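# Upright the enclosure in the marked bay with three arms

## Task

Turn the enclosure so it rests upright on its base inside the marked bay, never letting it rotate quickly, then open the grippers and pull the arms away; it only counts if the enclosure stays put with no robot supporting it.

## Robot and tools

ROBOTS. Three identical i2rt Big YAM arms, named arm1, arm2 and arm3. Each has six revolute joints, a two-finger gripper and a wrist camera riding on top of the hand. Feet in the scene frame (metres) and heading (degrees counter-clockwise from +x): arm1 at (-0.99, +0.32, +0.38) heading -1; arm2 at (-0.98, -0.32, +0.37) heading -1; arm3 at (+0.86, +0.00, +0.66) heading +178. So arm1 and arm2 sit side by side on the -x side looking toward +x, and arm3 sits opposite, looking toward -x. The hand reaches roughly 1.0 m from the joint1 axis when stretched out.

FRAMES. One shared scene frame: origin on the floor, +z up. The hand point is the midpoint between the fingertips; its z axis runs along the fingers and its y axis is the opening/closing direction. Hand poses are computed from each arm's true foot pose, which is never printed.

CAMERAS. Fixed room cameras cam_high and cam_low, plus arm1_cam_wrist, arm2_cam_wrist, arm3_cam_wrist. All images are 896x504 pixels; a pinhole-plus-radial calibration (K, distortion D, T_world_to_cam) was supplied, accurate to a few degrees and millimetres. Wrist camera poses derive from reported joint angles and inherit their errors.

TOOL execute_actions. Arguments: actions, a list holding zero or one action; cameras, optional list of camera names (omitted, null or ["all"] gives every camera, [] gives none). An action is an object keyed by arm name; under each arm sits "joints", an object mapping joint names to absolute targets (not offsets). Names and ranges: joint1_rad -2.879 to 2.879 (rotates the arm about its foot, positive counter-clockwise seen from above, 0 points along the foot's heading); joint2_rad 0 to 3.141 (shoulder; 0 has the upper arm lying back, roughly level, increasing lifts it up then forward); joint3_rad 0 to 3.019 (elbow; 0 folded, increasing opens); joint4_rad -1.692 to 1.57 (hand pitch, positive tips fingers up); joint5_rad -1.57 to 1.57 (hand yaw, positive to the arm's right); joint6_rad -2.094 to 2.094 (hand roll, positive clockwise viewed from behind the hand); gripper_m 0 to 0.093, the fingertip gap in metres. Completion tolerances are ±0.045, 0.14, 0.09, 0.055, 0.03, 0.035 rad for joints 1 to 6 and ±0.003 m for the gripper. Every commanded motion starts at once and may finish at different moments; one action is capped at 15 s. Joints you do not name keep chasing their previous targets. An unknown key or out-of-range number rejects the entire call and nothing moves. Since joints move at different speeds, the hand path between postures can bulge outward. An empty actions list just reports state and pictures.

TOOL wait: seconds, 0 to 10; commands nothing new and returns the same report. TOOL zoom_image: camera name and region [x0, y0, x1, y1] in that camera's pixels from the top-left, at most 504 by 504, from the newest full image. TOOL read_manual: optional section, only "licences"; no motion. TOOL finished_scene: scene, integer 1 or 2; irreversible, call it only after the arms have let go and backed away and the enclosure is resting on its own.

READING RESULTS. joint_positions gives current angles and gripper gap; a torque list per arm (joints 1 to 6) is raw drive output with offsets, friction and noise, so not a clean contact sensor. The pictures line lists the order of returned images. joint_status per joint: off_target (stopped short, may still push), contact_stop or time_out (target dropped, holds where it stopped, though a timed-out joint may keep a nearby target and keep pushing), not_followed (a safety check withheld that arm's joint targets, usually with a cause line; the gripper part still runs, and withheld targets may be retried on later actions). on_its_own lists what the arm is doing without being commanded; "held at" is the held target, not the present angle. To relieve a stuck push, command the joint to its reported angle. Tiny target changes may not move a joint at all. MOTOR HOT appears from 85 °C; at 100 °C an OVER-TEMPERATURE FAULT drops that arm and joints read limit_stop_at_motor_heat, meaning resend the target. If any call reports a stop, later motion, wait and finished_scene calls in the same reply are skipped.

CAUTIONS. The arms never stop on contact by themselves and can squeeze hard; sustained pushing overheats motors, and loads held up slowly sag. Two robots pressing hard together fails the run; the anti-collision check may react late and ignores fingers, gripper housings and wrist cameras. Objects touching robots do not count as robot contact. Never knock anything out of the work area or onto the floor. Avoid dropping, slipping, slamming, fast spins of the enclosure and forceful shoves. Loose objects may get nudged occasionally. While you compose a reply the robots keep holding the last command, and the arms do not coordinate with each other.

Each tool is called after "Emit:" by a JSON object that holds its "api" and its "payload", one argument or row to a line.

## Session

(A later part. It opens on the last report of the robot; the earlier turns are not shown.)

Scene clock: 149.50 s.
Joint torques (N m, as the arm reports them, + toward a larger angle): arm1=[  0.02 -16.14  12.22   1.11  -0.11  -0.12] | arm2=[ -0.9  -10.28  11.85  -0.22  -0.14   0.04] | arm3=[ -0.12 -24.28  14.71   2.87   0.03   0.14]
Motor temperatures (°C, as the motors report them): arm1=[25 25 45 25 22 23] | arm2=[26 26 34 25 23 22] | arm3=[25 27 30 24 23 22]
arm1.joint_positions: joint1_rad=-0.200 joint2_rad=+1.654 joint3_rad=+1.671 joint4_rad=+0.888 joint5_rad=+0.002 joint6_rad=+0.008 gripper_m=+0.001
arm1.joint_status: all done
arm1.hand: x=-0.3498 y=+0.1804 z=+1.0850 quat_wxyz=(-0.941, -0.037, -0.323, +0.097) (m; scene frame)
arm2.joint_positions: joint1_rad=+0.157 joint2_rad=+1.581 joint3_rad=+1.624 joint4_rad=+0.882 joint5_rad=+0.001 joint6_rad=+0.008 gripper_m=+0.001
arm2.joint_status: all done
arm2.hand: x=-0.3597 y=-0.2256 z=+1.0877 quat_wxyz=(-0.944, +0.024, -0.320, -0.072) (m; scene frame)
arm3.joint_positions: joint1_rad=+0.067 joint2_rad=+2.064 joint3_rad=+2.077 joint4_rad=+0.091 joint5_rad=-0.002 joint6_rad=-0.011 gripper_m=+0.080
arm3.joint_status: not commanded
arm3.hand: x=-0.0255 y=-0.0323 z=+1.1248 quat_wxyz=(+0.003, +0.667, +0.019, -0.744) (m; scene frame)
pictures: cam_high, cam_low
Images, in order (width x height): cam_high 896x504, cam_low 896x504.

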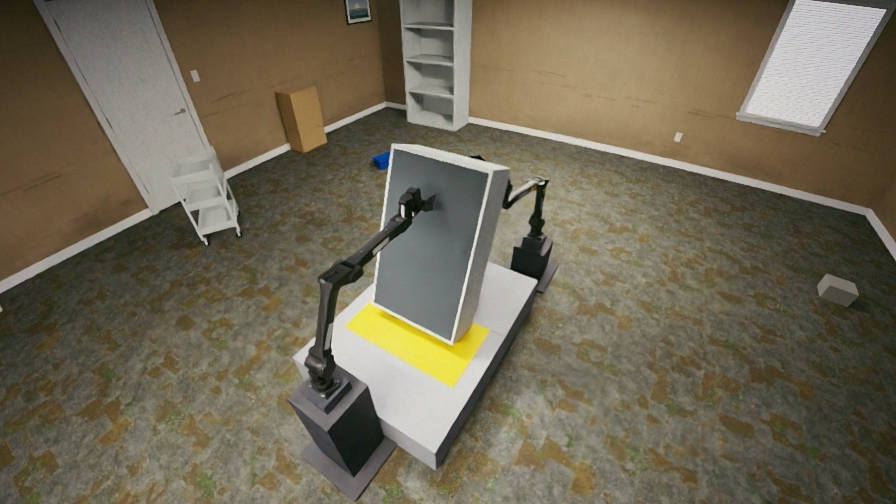

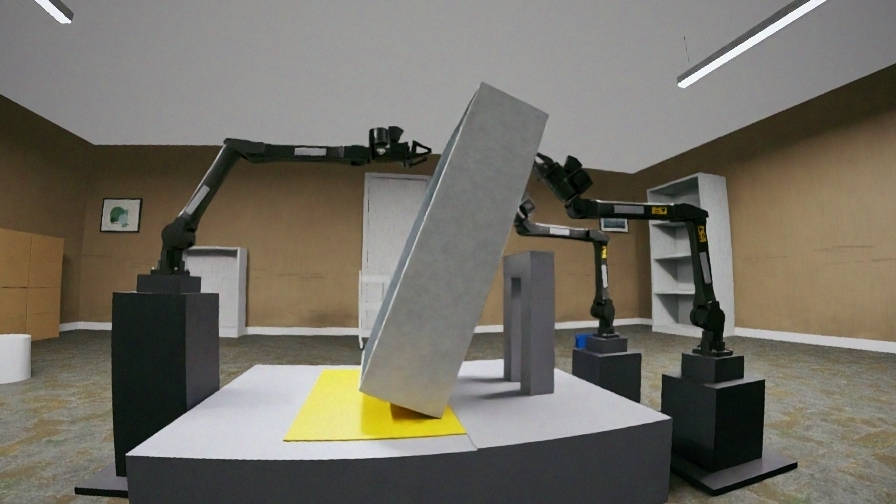

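Emit:
{"api": "execute_actions", "payload": {
  "actions": [
    {"arm1":{"joints":{"joint1_rad":-0.18,"joint2_rad":1.71,"joint3_rad":1.79,"joint4_rad":0.79}},"arm2":{"joints":{"joint1_rad":0.142,"joint2_rad":1.645,"joint3_rad":1.75,"joint4_rad":0.77}},"arm3":{"joints":{"joint2_rad":2.03,"joint3_rad":1.90,"joint4_rad":0.04}}}
  ],
  "cameras": ["cam_low","arm3_cam_wrist"]
}}

Scene clock: 174.10 s.
Joint torques (N m, as the arm reports them, + toward a larger angle): arm1=[  0.21 -16.1   12.26   0.9   -0.14  -0.09] | arm2=[ -1.17 -11.54  12.02   0.02  -0.12   0.04] | arm3=[  0.24 -24.32  12.65   1.7    0.01   0.12]
Motor temperatures (°C, as the motors report them): arm1=[25 26 43 25 22 23] | arm2=[26 26 34 24 23 22] | arm3=[25 27 30 24 23 22]
arm1.joint_positions: joint1_rad=-0.188 joint2_rad=+1.694 joint3_rad=+1.745 joint4_rad=+0.800 joint5_rad=+0.002 joint6_rad=+0.008 gripper_m=+0.001
arm1.joint_status: all done
arm1.hand: x=-0.3239 y=+0.1827 z=+1.0847 quat_wxyz=(-0.932, -0.038, -0.349, +0.091) (m; scene frame)
arm2.joint_positions: joint1_rad=+0.153 joint2_rad=+1.619 joint3_rad=+1.692 joint4_rad=+0.788 joint5_rad=+0.001 joint6_rad=+0.008 gripper_m=+0.001
arm2.joint_status: all done
arm2.hand: x=-0.3339 y=-0.2242 z=+1.0863 quat_wxyz=(-0.934, +0.025, -0.349, -0.070) (m; scene frame)
arm3.joint_positions: joint1_rad=+0.067 joint2_rad=+2.033 joint3_rad=+1.884 joint4_rad=+0.051 joint5_rad=-0.002 joint6_rad=-0.011 gripper_m=+0.080
arm3.joint_status: all done
arm3.hand: x=-0.0125 y=-0.0305 z=+1.0213 quat_wxyz=(+0.002, +0.739, +0.020, -0.673) (m; scene frame)
pictures: arm3_cam_wrist, cam_low
camera_calibration (this result's frames):
arm3_cam_wrist: T_world_to_cam=[[-0.0350426, 0.999338, 0.00974716, 0.0217801], [0.653586, 0.0302946, -0.756246, 0.788561], [-0.756041, -0.0201302, -0.654215, 0.779251], [0, 0, 0, 1]] pos_world=[0.0745169, -0.0299683, 1.10593]
Images, in order (width x height): arm3_cam_wrist 896x504, cam_low 896x504.

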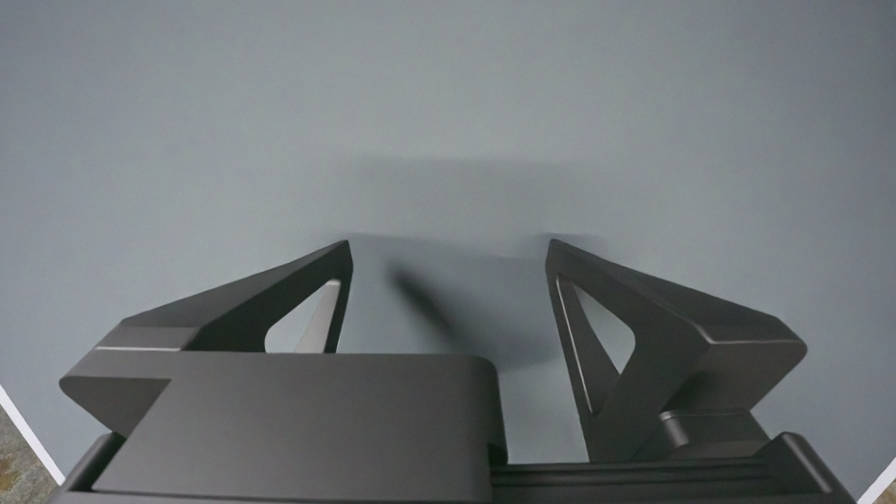

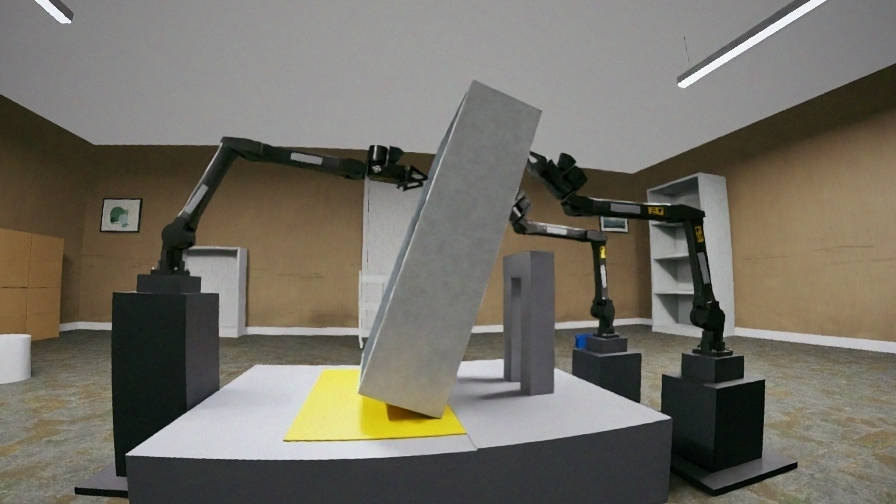

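Emit:
{"api": "execute_actions", "payload": {
  "actions": [
    {"arm1":{"joints":{"joint1_rad":-0.17,"joint2_rad":1.765,"joint3_rad":1.885,"joint4_rad":0.67}},"arm2":{"joints":{"joint1_rad":0.132,"joint2_rad":1.70,"joint3_rad":1.845,"joint4_rad":0.65}},"arm3":{"joints":{"joint2_rad":2.0,"joint3_rad":1.855,"joint4_rad":0.06,"joint5_rad":0.03}}}
  ],
  "cameras": []
}}

Scene clock: 181.67 s.
Joint torques (N m, as the arm reports them, + toward a larger angle): arm1=[ -0.19 -17.2   12.33   1.1   -0.1   -0.12] | arm2=[ -1.41 -12.    11.97   0.06  -0.05   0.04] | arm3=[ -1.25 -22.29  12.36   2.36  -0.23   0.06]
Motor temperatures (°C, as the motors report them): arm1=[25 26 43 25 22 23] | arm2=[26 26 34 24 23 22] | arm3=[25 27 30 24 23 22]
arm1.joint_positions: joint1_rad=-0.179 joint2_rad=+1.747 joint3_rad=+1.841 joint4_rad=+0.681 joint5_rad=+0.002 joint6_rad=+0.008 gripper_m=+0.001
arm1.joint_status: all done
arm1.hand: x=-0.2919 y=+0.1828 z=+1.0822 quat_wxyz=(-0.919, -0.040, -0.384, +0.085) (m; scene frame)
arm2.joint_positions: joint1_rad=+0.146 joint2_rad=+1.670 joint3_rad=+1.787 joint4_rad=+0.670 joint5_rad=+0.000 joint6_rad=+0.008 gripper_m=+0.001
arm2.joint_status: all done
arm2.hand: x=-0.3025 y=-0.2244 z=+1.0853 quat_wxyz=(-0.921, +0.027, -0.384, -0.066) (m; scene frame)
arm3.joint_positions: joint1_rad=+0.069 joint2_rad=+1.990 joint3_rad=+1.844 joint4_rad=+0.051 joint5_rad=+0.034 joint6_rad=-0.008 gripper_m=+0.080
arm3.joint_status: all done
arm3.hand: x=+0.0007 y=-0.0258 z=+1.0325 quat_wxyz=(-0.010, +0.738, +0.008, -0.674) (m; scene frame)
pictures: none
No camera images: the call's "cameras" was empty. Leave "cameras" out to get every camera's image.

Touching now. Move all together.

Emit:
{"api": "execute_actions", "payload": {
  "actions": [
    {"arm1":{"joints":{"joint1_rad":-0.162,"joint2_rad":1.82,"joint3_rad":1.985,"joint4_rad":0.55}},"arm2":{"joints":{"joint1_rad":0.124,"joint2_rad":1.755,"joint3_rad":1.94,"joint4_rad":0.53}},"arm3":{"joints":{"joint2_rad":1.94,"joint3_rad":1.765,"joint4_rad":0.08}}}
  ],
  "cameras": []
}}

Emit:
{"api": "execute_actions", "payload": {
  "actions": [
    {"arm1":{"joints":{"joint1_rad":-0.155,"joint2_rad":1.88,"joint3_rad":2.09,"joint4_rad":0.43}},"arm2":{"joints":{"joint1_rad":0.117,"joint2_rad":1.815,"joint3_rad":2.04,"joint4_rad":0.41}},"arm3":{"joints":{"joint2_rad":1.88,"joint3_rad":1.685,"joint4_rad":0.09}}}
  ],
  "cameras": ["cam_low"]
}}

Scene clock: 189.73 s.
Joint torques (N m, as the arm reports them, + toward a larger angle): arm1=[  0.2  -18.16  12.75   1.11  -0.09  -0.1 ] | arm2=[ -1.44 -12.93  12.14   0.21  -0.03   0.04] | arm3=[ -0.85 -20.86  12.7    3.35  -0.23  -0.02]
Motor temperatures (°C, as the motors report them): arm1=[25 27 44 25 22 23] | arm2=[26 26 34 24 23 22] | arm3=[25 27 29 24 23 22]
arm1.joint_positions: joint1_rad=-0.170 joint2_rad=+1.805 joint3_rad=+1.938 joint4_rad=+0.561 joint5_rad=+0.002 joint6_rad=+0.008 gripper_m=+0.001
arm1.joint_status: all done
arm1.hand: x=-0.2586 y=+0.1834 z=+1.0738 quat_wxyz=(-0.902, -0.042, -0.421, +0.080) (m; scene frame)
arm2.joint_positions: joint1_rad=+0.138 joint2_rad=+1.727 joint3_rad=+1.882 joint4_rad=+0.550 joint5_rad=-0.001 joint6_rad=+0.008 gripper_m=+0.001
arm2.joint_status: all done
arm2.hand: x=-0.2697 y=-0.2256 z=+1.0782 quat_wxyz=(-0.904, +0.028, -0.422, -0.061) (m; scene frame)
arm3.joint_positions: joint1_rad=+0.070 joint2_rad=+1.918 joint3_rad=+1.743 joint4_rad=+0.061 joint5_rad=+0.034 joint6_rad=+0.000 gripper_m=+0.080
arm3.joint_status: all done
arm3.hand: x=+0.0265 y=-0.0256 z=+1.0316 quat_wxyz=(-0.007, +0.744, +0.005, -0.668) (m; scene frame)
pictures: none
No camera images: the call's "cameras" was empty. Leave "cameras" out to get every camera's image.

Scene clock: 190.60 s.
Joint torques (N m, as the arm reports them, + toward a larger angle): arm1=[  0.26 -20.48  13.14   1.49  -0.15  -0.09] | arm2=[ -1.43 -14.11  12.2    0.43  -0.03   0.04] | arm3=[ -0.51 -18.61  13.63   3.08  -0.34  -0.07]
Motor temperatures (°C, as the motors report them): arm1=[25 27 44 25 22 23] | arm2=[26 26 34 24 23 22] | arm3=[25 27 29 24 23 22]
arm1.joint_positions: joint1_rad=-0.163 joint2_rad=+1.870 joint3_rad=+2.041 joint4_rad=+0.437 joint5_rad=+0.002 joint6_rad=+0.008 gripper_m=+0.001
arm1.joint_status: all done
arm1.hand: x=-0.2254 y=+0.1826 z=+1.0612 quat_wxyz=(-0.884, -0.044, -0.459, +0.075) (m; scene frame)
arm2.joint_positions: joint1_rad=+0.130 joint2_rad=+1.789 joint3_rad=+1.980 joint4_rad=+0.427 joint5_rad=-0.001 joint6_rad=+0.008 gripper_m=+0.001
arm2.joint_status: all done
arm2.hand: x=-0.2363 y=-0.2271 z=+1.0664 quat_wxyz=(-0.886, +0.028, -0.460, -0.056) (m; scene frame)
arm3.joint_positions: joint1_rad=+0.071 joint2_rad=+1.849 joint3_rad=+1.655 joint4_rad=+0.064 joint5_rad=+0.037 joint6_rad=+0.004 gripper_m=+0.080
arm3.joint_status: all done
arm3.hand: x=+0.0517 y=-0.0251 z=+1.0325 quat_wxyz=(-0.007, +0.750, +0.003, -0.661) (m; scene frame)
pictures: cam_low
Images, in order (width x height): cam_low 896x504.

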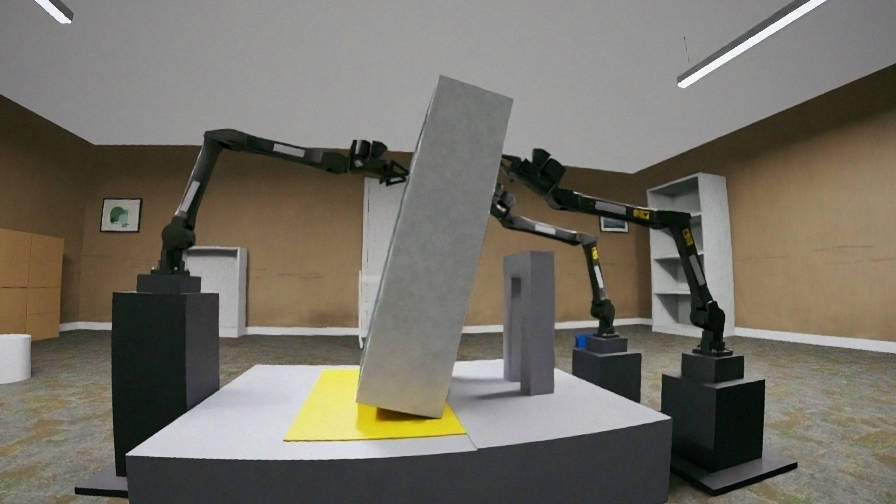

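Emit:
{"api": "execute_actions", "payload": {
  "actions": [
    {"arm1":{"joints":{"joint1_rad":-0.148,"joint2_rad":1.94,"joint3_rad":2.19,"joint4_rad":0.33}},"arm2":{"joints":{"joint1_rad":0.11,"joint2_rad":1.87,"joint3_rad":2.135,"joint4_rad":0.31}},"arm3":{"joints":{"joint2_rad":1.81,"joint3_rad":1.625,"joint4_rad":0.11}}}
  ],
  "cameras": []
}}

Emit:
{"api": "execute_actions", "payload": {
  "actions": [
    {"arm3":{"joints":{"joint2_rad":1.76,"joint3_rad":1.58,"joint4_rad":0.12}}}
  ],
  "cameras": ["cam_low"]
}}

Scene clock: 197.10 s.
Joint torques (N m, as the arm reports them, + toward a larger angle): arm1=[  0.48 -21.13  13.03   1.58  -0.1   -0.1 ] | arm2=[ -1.16 -15.98  12.56   0.89  -0.02   0.04] | arm3=[  0.63 -18.5   14.22   3.66  -0.46  -0.11]
Motor temperatures (°C, as the motors report them): arm1=[25 27 44 25 22 23] | arm2=[26 26 34 24 23 22] | arm3=[25 27 30 24 23 22]
arm1.joint_positions: joint1_rad=-0.155 joint2_rad=+1.931 joint3_rad=+2.139 joint4_rad=+0.336 joint5_rad=+0.002 joint6_rad=+0.008 gripper_m=+0.001
arm1.joint_status: all done
arm1.hand: x=-0.1983 y=+0.1840 z=+1.0505 quat_wxyz=(-0.869, -0.044, -0.488, +0.070) (m; scene frame)
arm2.joint_positions: joint1_rad=+0.121 joint2_rad=+1.857 joint3_rad=+2.072 joint4_rad=+0.319 joint5_rad=-0.001 joint6_rad=+0.008 gripper_m=+0.001
arm2.joint_status: all done
arm2.hand: x=-0.2028 y=-0.2300 z=+1.0468 quat_wxyz=(-0.865, +0.028, -0.498, -0.051) (m; scene frame)
arm3.joint_positions: joint1_rad=+0.071 joint2_rad=+1.780 joint3_rad=+1.589 joint4_rad=+0.072 joint5_rad=+0.042 joint6_rad=+0.008 gripper_m=+0.080
arm3.joint_status: all done
arm3.hand: x=+0.0753 y=-0.0237 z=+1.0468 quat_wxyz=(-0.007, +0.746, +0.000, -0.665) (m; scene frame)
pictures: none
No camera images: the call's "cameras" was empty. Leave "cameras" out to get every camera's image.

Scene clock: 198.10 s.
Joint torques (N m, as the arm reports them, + toward a larger angle): arm1=[  0.14 -21.06  13.08   1.61  -0.12  -0.1 ] | arm2=[ -1.22 -16.15  12.55   0.93  -0.03   0.04] | arm3=[  0.18 -18.41  15.13   3.46  -0.41  -0.26]
Motor temperatures (°C, as the motors report them): arm1=[25 27 44 25 22 23] | arm2=[26 26 34 24 23 22] | arm3=[25 27 30 24 23 22]
arm1.joint_positions: joint1_rad=-0.155 joint2_rad=+1.931 joint3_rad=+2.139 joint4_rad=+0.336 joint5_rad=+0.002 joint6_rad=+0.008 gripper_m=+0.001
arm1.joint_status: not commanded
arm1.hand: x=-0.1983 y=+0.1840 z=+1.0505 quat_wxyz=(-0.869, -0.044, -0.488, +0.070) (m; scene frame)
arm2.joint_positions: joint1_rad=+0.121 joint2_rad=+1.857 joint3_rad=+2.072 joint4_rad=+0.318 joint5_rad=-0.001 joint6_rad=+0.008 gripper_m=+0.001
arm2.joint_status: not commanded
arm2.hand: x=-0.2024 y=-0.2303 z=+1.0463 quat_wxyz=(-0.865, +0.028, -0.498, -0.051) (m; scene frame)
arm3.joint_positions: joint1_rad=+0.071 joint2_rad=+1.738 joint3_rad=+1.532 joint4_rad=+0.083 joint5_rad=+0.040 joint6_rad=+0.014 gripper_m=+0.080
arm3.joint_status: all done
arm3.hand: x=+0.0917 y=-0.0237 z=+1.0460 quat_wxyz=(-0.004, +0.748, -0.002, -0.664) (m; scene frame)
pictures: cam_low
Images, in order (width x height): cam_low 896x504.

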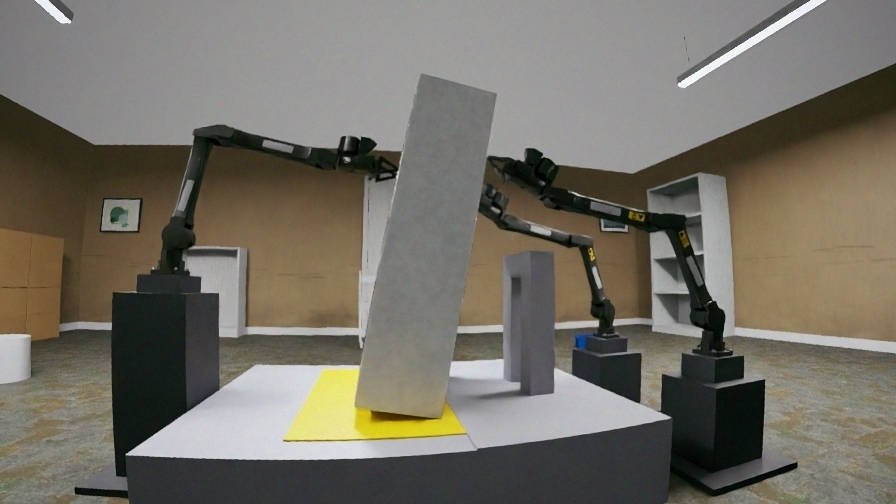

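Emit:
{"api": "execute_actions", "payload": {
  "actions": [
    {"arm3":{"joints":{"joint2_rad":1.72,"joint3_rad":1.485,"joint4_rad":0.14}}}
  ],
  "cameras": []
}}

Emit:
{"api": "execute_actions", "payload": {
  "actions": [
    {"arm3":{"joints":{"joint2_rad":1.67,"joint3_rad":1.395,"joint4_rad":0.17}}}
  ],
  "cameras": []
}}

Emit:
{"api": "execute_actions", "payload": {
  "actions": [
    {"arm3":{"joints":{"joint2_rad":1.62,"joint3_rad":1.31,"joint4_rad":0.20}}}
  ],
  "cameras": ["cam_low"]
}}

Scene clock: 208.33 s.
Joint torques (N m, as the arm reports them, + toward a larger angle): arm1=[ -0.03 -21.18  13.14   1.58  -0.11  -0.09] | arm2=[ -1.21 -16.16  12.54   0.93  -0.03   0.04] | arm3=[ -0.59 -12.87  16.09   3.3   -0.58  -0.26]
Motor temperatures (°C, as the motors report them): arm1=[25 28 45 25 22 23] | arm2=[26 27 34 24 23 22] | arm3=[25 26 31 24 23 22]
arm1.joint_positions: joint1_rad=-0.155 joint2_rad=+1.931 joint3_rad=+2.139 joint4_rad=+0.336 joint5_rad=+0.002 joint6_rad=+0.008 gripper_m=+0.001
arm1.joint_status: not commanded
arm1.hand: x=-0.1983 y=+0.1840 z=+1.0505 quat_wxyz=(-0.869, -0.044, -0.488, +0.070) (m; scene frame)
arm2.joint_positions: joint1_rad=+0.121 joint2_rad=+1.857 joint3_rad=+2.072 joint4_rad=+0.318 joint5_rad=-0.001 joint6_rad=+0.008 gripper_m=+0.001
arm2.joint_status: not commanded
arm2.hand: x=-0.2024 y=-0.2303 z=+1.0463 quat_wxyz=(-0.865, +0.028, -0.498, -0.051) (m; scene frame)
arm3.joint_positions: joint1_rad=+0.074 joint2_rad=+1.660 joint3_rad=+1.421 joint4_rad=+0.105 joint5_rad=+0.044 joint6_rad=+0.019 gripper_m=+0.080
arm3.joint_status: all done
arm3.hand: x=+0.1234 y=-0.0238 z=+1.0401 quat_wxyz=(-0.004, +0.751, -0.004, -0.660) (m; scene frame)
pictures: none
No camera images: the call's "cameras" was empty. Leave "cameras" out to get every camera's image.

Scene clock: 209.33 s.
Joint torques (N m, as the arm reports them, + toward a larger angle): arm1=[ -0.14 -20.74  13.     1.67  -0.13  -0.09] | arm2=[ -1.21 -16.18  12.55   0.93  -0.03   0.04] | arm3=[ -0.17 -10.08  17.04   3.67  -0.59  -0.33]
Motor temperatures (°C, as the motors report them): arm1=[25 28 45 25 22 23] | arm2=[26 27 34 24 23 22] | arm3=[25 26 31 24 23 22]
arm1.joint_positions: joint1_rad=-0.155 joint2_rad=+1.931 joint3_rad=+2.139 joint4_rad=+0.336 joint5_rad=+0.002 joint6_rad=+0.008 gripper_m=+0.001
arm1.joint_status: not commanded
arm1.hand: x=-0.1983 y=+0.1840 z=+1.0505 quat_wxyz=(-0.869, -0.044, -0.488, +0.070) (m; scene frame)
arm2.joint_positions: joint1_rad=+0.121 joint2_rad=+1.857 joint3_rad=+2.072 joint4_rad=+0.318 joint5_rad=-0.001 joint6_rad=+0.008 gripper_m=+0.001
arm2.joint_status: not commanded
arm2.hand: x=-0.2024 y=-0.2303 z=+1.0463 quat_wxyz=(-0.865, +0.028, -0.498, -0.051) (m; scene frame)
arm3.joint_positions: joint1_rad=+0.077 joint2_rad=+1.592 joint3_rad=+1.323 joint4_rad=+0.131 joint5_rad=+0.047 joint6_rad=+0.021 gripper_m=+0.080
arm3.joint_status: all done
arm3.hand: x=+0.1519 y=-0.0242 z=+1.0341 quat_wxyz=(-0.003, +0.753, -0.004, -0.659) (m; scene frame)
pictures: none
No camera images: the call's "cameras" was empty. Leave "cameras" out to get every camera's image.

Scene clock: 210.33 s.
Joint torques (N m, as the arm reports them, + toward a larger angle): arm1=[  0.18 -20.99  13.08   1.63  -0.11  -0.1 ] | arm2=[ -1.22 -16.17  12.55   0.92  -0.03   0.04] | arm3=[-0.23 -6.57 18.05  3.75 -0.82 -0.24]
Motor temperatures (°C, as the motors report them): arm1=[25 28 45 25 22 23] | arm2=[26 27 34 24 23 22] | arm3=[25 26 31 24 23 22]
arm1.joint_positions: joint1_rad=-0.155 joint2_rad=+1.931 joint3_rad=+2.139 joint4_rad=+0.336 joint5_rad=+0.002 joint6_rad=+0.008 gripper_m=+0.001
arm1.joint_status: not commanded
arm1.hand: x=-0.1983 y=+0.1840 z=+1.0505 quat_wxyz=(-0.869, -0.044, -0.488, +0.070) (m; scene frame)
arm2.joint_positions: joint1_rad=+0.121 joint2_rad=+1.857 joint3_rad=+2.072 joint4_rad=+0.318 joint5_rad=-0.001 joint6_rad=+0.008 gripper_m=+0.001
arm2.joint_status: not commanded
arm2.hand: x=-0.2024 y=-0.2303 z=+1.0463 quat_wxyz=(-0.865, +0.028, -0.498, -0.051) (m; scene frame)
arm3.joint_positions: joint1_rad=+0.080 joint2_rad=+1.523 joint3_rad=+1.224 joint4_rad=+0.157 joint5_rad=+0.051 joint6_rad=+0.025 gripper_m=+0.080
arm3.joint_status: all done
arm3.hand: x=+0.1816 y=-0.0246 z=+1.0266 quat_wxyz=(-0.002, +0.754, -0.006, -0.657) (m; scene frame)
pictures: cam_low
Images, in order (width x height): cam_low 896x504.

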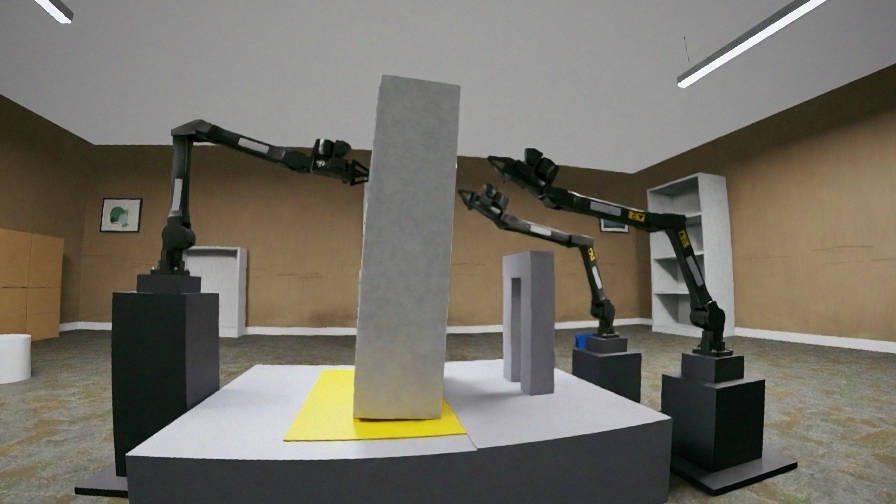

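Emit:
{"api": "execute_actions", "payload": {
  "actions": [
    {"arm3":{"joints":{"joint2_rad":1.595,"joint3_rad":1.225,"joint4_rad":0.21}},"arm1":{"joints":{"joint2_rad":1.6,"joint3_rad":1.9}},"arm2":{"joints":{"joint2_rad":1.55,"joint3_rad":1.85}}}
  ],
  "cameras": []
}}

Emit:
{"api": "execute_actions", "payload": {
  "actions": [
    {"arm3":{"joints":{"joint2_rad":1.565,"joint3_rad":1.165,"joint4_rad":0.23}},"arm1":{"joints":{"joint1_rad":0,"joint2_rad":1.25,"joint3_rad":1.6,"joint4_rad":0}},"arm2":{"joints":{"joint1_rad":0,"joint2_rad":1.2,"joint3_rad":1.55,"joint4_rad":0}}}
  ],
  "cameras": ["cam_low"]
}}

Scene clock: 221.07 s.
Joint torques (N m, as the arm reports them, + toward a larger angle): arm1=[  0.24 -15.58   9.59   1.91  -0.13  -0.09] | arm2=[ -1.2  -11.84   7.6    1.12  -0.03   0.04] | arm3=[-1.12 -2.74 17.54  3.94 -0.87 -0.27]
Motor temperatures (°C, as the motors report them): arm1=[25 28 45 25 22 23] | arm2=[26 27 34 24 23 22] | arm3=[25 26 32 24 23 22]
arm1.joint_positions: joint1_rad=-0.155 joint2_rad=+1.601 joint3_rad=+1.891 joint4_rad=+0.329 joint5_rad=+0.002 joint6_rad=+0.008 gripper_m=+0.001
arm1.joint_status: all done
arm1.hand: x=-0.3319 y=+0.2067 z=+1.1417 quat_wxyz=(-0.887, -0.042, -0.455, +0.072) (m; scene frame)
arm2.joint_positions: joint1_rad=+0.121 joint2_rad=+1.542 joint3_rad=+1.854 joint4_rad=+0.310 joint5_rad=-0.001 joint6_rad=+0.008 gripper_m=+0.001
arm2.joint_status: all done
arm2.hand: x=-0.3376 y=-0.2450 z=+1.1376 quat_wxyz=(-0.886, +0.026, -0.459, -0.052) (m; scene frame)
arm3.joint_positions: joint1_rad=+0.083 joint2_rad=+1.465 joint3_rad=+1.145 joint4_rad=+0.170 joint5_rad=+0.053 joint6_rad=+0.022 gripper_m=+0.080
arm3.joint_status: all done
arm3.hand: x=+0.2065 y=-0.0250 z=+1.0186 quat_wxyz=(-0.003, +0.757, -0.004, -0.654) (m; scene frame)
pictures: none
No camera images: the call's "cameras" was empty. Leave "cameras" out to get every camera's image.

Scene clock: 222.57 s.
Joint torques (N m, as the arm reports them, + toward a larger angle): arm1=[-1.19 -9.47  9.65  1.96  0.06 -0.08] | arm2=[ 0.32 -6.92  7.59  1.17 -0.09  0.04] | arm3=[-1.12 -0.61 17.45  3.96 -0.94 -0.26]
Motor temperatures (°C, as the motors report them): arm1=[25 28 45 25 22 23] | arm2=[26 27 34 24 23 22] | arm3=[25 25 33 24 23 22]
arm1.joint_positions: joint1_rad=+0.006 joint2_rad=+1.249 joint3_rad=+1.593 joint4_rad=+0.005 joint5_rad=-0.002 joint6_rad=+0.008 gripper_m=+0.001
arm1.joint_status: all done
arm1.hand: x=-0.4328 y=+0.3156 z=+1.1067 quat_wxyz=(-0.820, -0.004, -0.572, -0.001) (m; scene frame)
arm2.joint_positions: joint1_rad=-0.010 joint2_rad=+1.193 joint3_rad=+1.556 joint4_rad=+0.006 joint5_rad=+0.001 joint6_rad=+0.008 gripper_m=+0.001
arm2.joint_status: all done
arm2.hand: x=-0.4446 y=-0.3272 z=+1.0992 quat_wxyz=(-0.823, -0.006, -0.568, +0.007) (m; scene frame)
arm3.joint_positions: joint1_rad=+0.085 joint2_rad=+1.424 joint3_rad=+1.086 joint4_rad=+0.186 joint5_rad=+0.053 joint6_rad=+0.022 gripper_m=+0.080
arm3.joint_status: joint2_rad off_target (ended at +1.424, target +1.565); the others done
arm3.hand: x=+0.2244 y=-0.0250 z=+1.0130 quat_wxyz=(-0.003, +0.757, -0.004, -0.654) (m; scene frame)
pictures: cam_low
Images, in order (width x height): cam_low 896x504.

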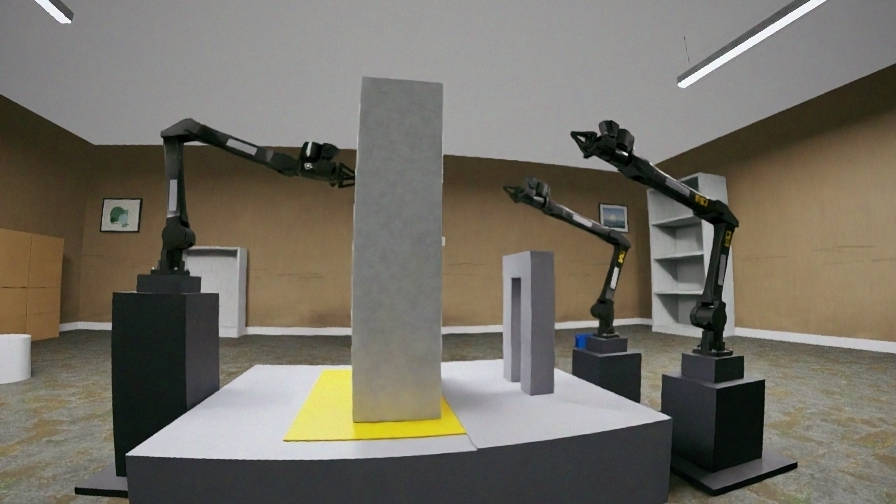

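Emit:
{"api": "execute_actions", "payload": {
  "actions": [
    {"arm3":{"joints":{"joint2_rad":1.51,"joint3_rad":1.12}}}
  ],
  "cameras": []
}}

Scene clock: 225.00 s.
Joint torques (N m, as the arm reports them, + toward a larger angle): arm1=[ -1.25 -10.05   9.53   1.91   0.03  -0.09] | arm2=[ 0.29 -7.06  7.59  1.16 -0.09  0.04] | arm3=[-1.61 -4.29 14.84  3.63 -0.82 -0.19]
Motor temperatures (°C, as the motors report them): arm1=[25 27 44 25 22 23] | arm2=[26 27 34 24 23 22] | arm3=[25 25 33 24 23 22]
arm1.joint_positions: joint1_rad=+0.006 joint2_rad=+1.249 joint3_rad=+1.593 joint4_rad=+0.005 joint5_rad=-0.002 joint6_rad=+0.008 gripper_m=+0.001
arm1.joint_status: not commanded
arm1.hand: x=-0.4328 y=+0.3156 z=+1.1067 quat_wxyz=(-0.820, -0.004, -0.572, -0.001) (m; scene frame)
arm2.joint_positions: joint1_rad=-0.010 joint2_rad=+1.193 joint3_rad=+1.556 joint4_rad=+0.006 joint5_rad=+0.001 joint6_rad=+0.008 gripper_m=+0.001
arm2.joint_status: not commanded
arm2.hand: x=-0.4446 y=-0.3272 z=+1.0992 quat_wxyz=(-0.823, -0.006, -0.568, +0.007) (m; scene frame)
arm3.joint_positions: joint1_rad=+0.085 joint2_rad=+1.414 joint3_rad=+1.071 joint4_rad=+0.195 joint5_rad=+0.050 joint6_rad=+0.019 gripper_m=+0.080
arm3.joint_status: all done
arm3.hand: x=+0.2287 y=-0.0255 z=+1.0118 quat_wxyz=(-0.002, +0.756, -0.001, -0.655) (m; scene frame)
pictures: none
No camera images: the call's "cameras" was empty. Leave "cameras" out to get every camera's image.

Landed. Retreat.

Emit:
{"api": "execute_actions", "payload": {
  "actions": [
    {"arm3":{"joints":{"joint2_rad":0.7,"joint3_rad":0.75,"joint4_rad":0}},"arm1":{"joints":{"joint2_rad":0.7,"joint3_rad":1.1}},"arm2":{"joints":{"joint2_rad":0.7,"joint3_rad":1.1}}}
  ],
  "cameras": ["cam_low","cam_high"]
}}

Scene clock: 229.10 s.
Joint torques (N m, as the arm reports them, + toward a larger angle): arm1=[-1.   -0.95  9.23  2.05  0.04 -0.09] | arm2=[ 0.35 -0.64  7.56  1.34 -0.09  0.04] | arm3=[-1.23 -1.23 12.4   1.83 -0.17 -0.16]
Motor temperatures (°C, as the motors report them): arm1=[25 27 44 25 22 23] | arm2=[26 27 33 24 23 22] | arm3=[25 25 32 24 23 22]
arm1.joint_positions: joint1_rad=+0.006 joint2_rad=+0.702 joint3_rad=+1.092 joint4_rad=+0.001 joint5_rad=-0.002 joint6_rad=+0.008 gripper_m=+0.001
arm1.joint_status: all done
arm1.hand: x=-0.6327 y=+0.3170 z=+1.0481 quat_wxyz=(-0.832, -0.004, -0.555, -0.001) (m; scene frame)
arm2.joint_positions: joint1_rad=-0.010 joint2_rad=+0.696 joint3_rad=+1.103 joint4_rad=+0.001 joint5_rad=+0.001 joint6_rad=+0.008 gripper_m=+0.001
arm2.joint_status: all done
arm2.hand: x=-0.6254 y=-0.3239 z=+1.0427 quat_wxyz=(-0.834, -0.006, -0.552, +0.007) (m; scene frame)
arm3.joint_positions: joint1_rad=+0.083 joint2_rad=+0.691 joint3_rad=+0.736 joint4_rad=+0.006 joint5_rad=+0.033 joint6_rad=+0.011 gripper_m=+0.080
arm3.joint_status: all done
arm3.hand: x=+0.4612 y=-0.0181 z=+1.1142 quat_wxyz=(+0.005, +0.687, +0.005, -0.726) (m; scene frame)
pictures: cam_high, cam_low
Images, in order (width x height): cam_high 896x504, cam_low 896x504.

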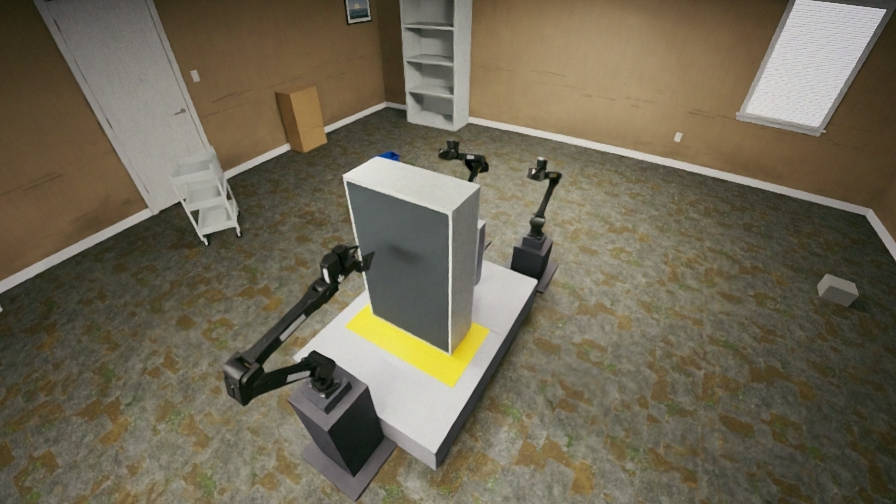

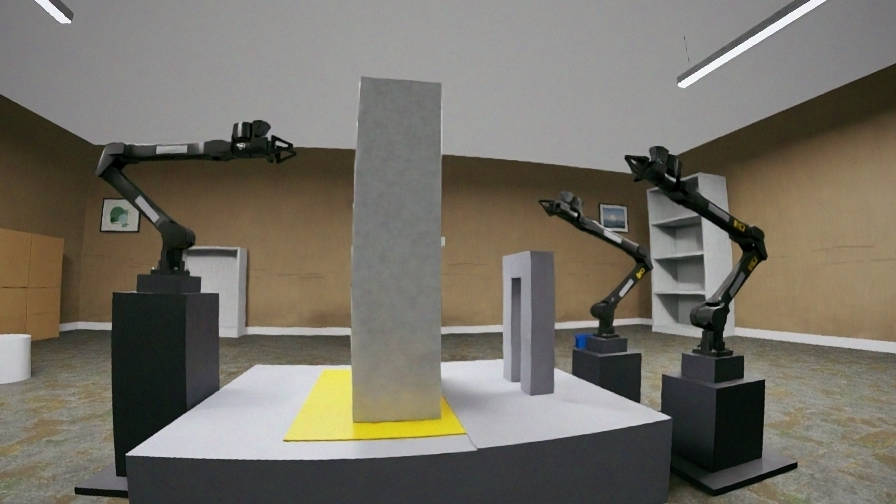

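Emit:
{"api": "finished_scene", "payload": {
  "scene": 1
}}

The scene is finished: the task was done.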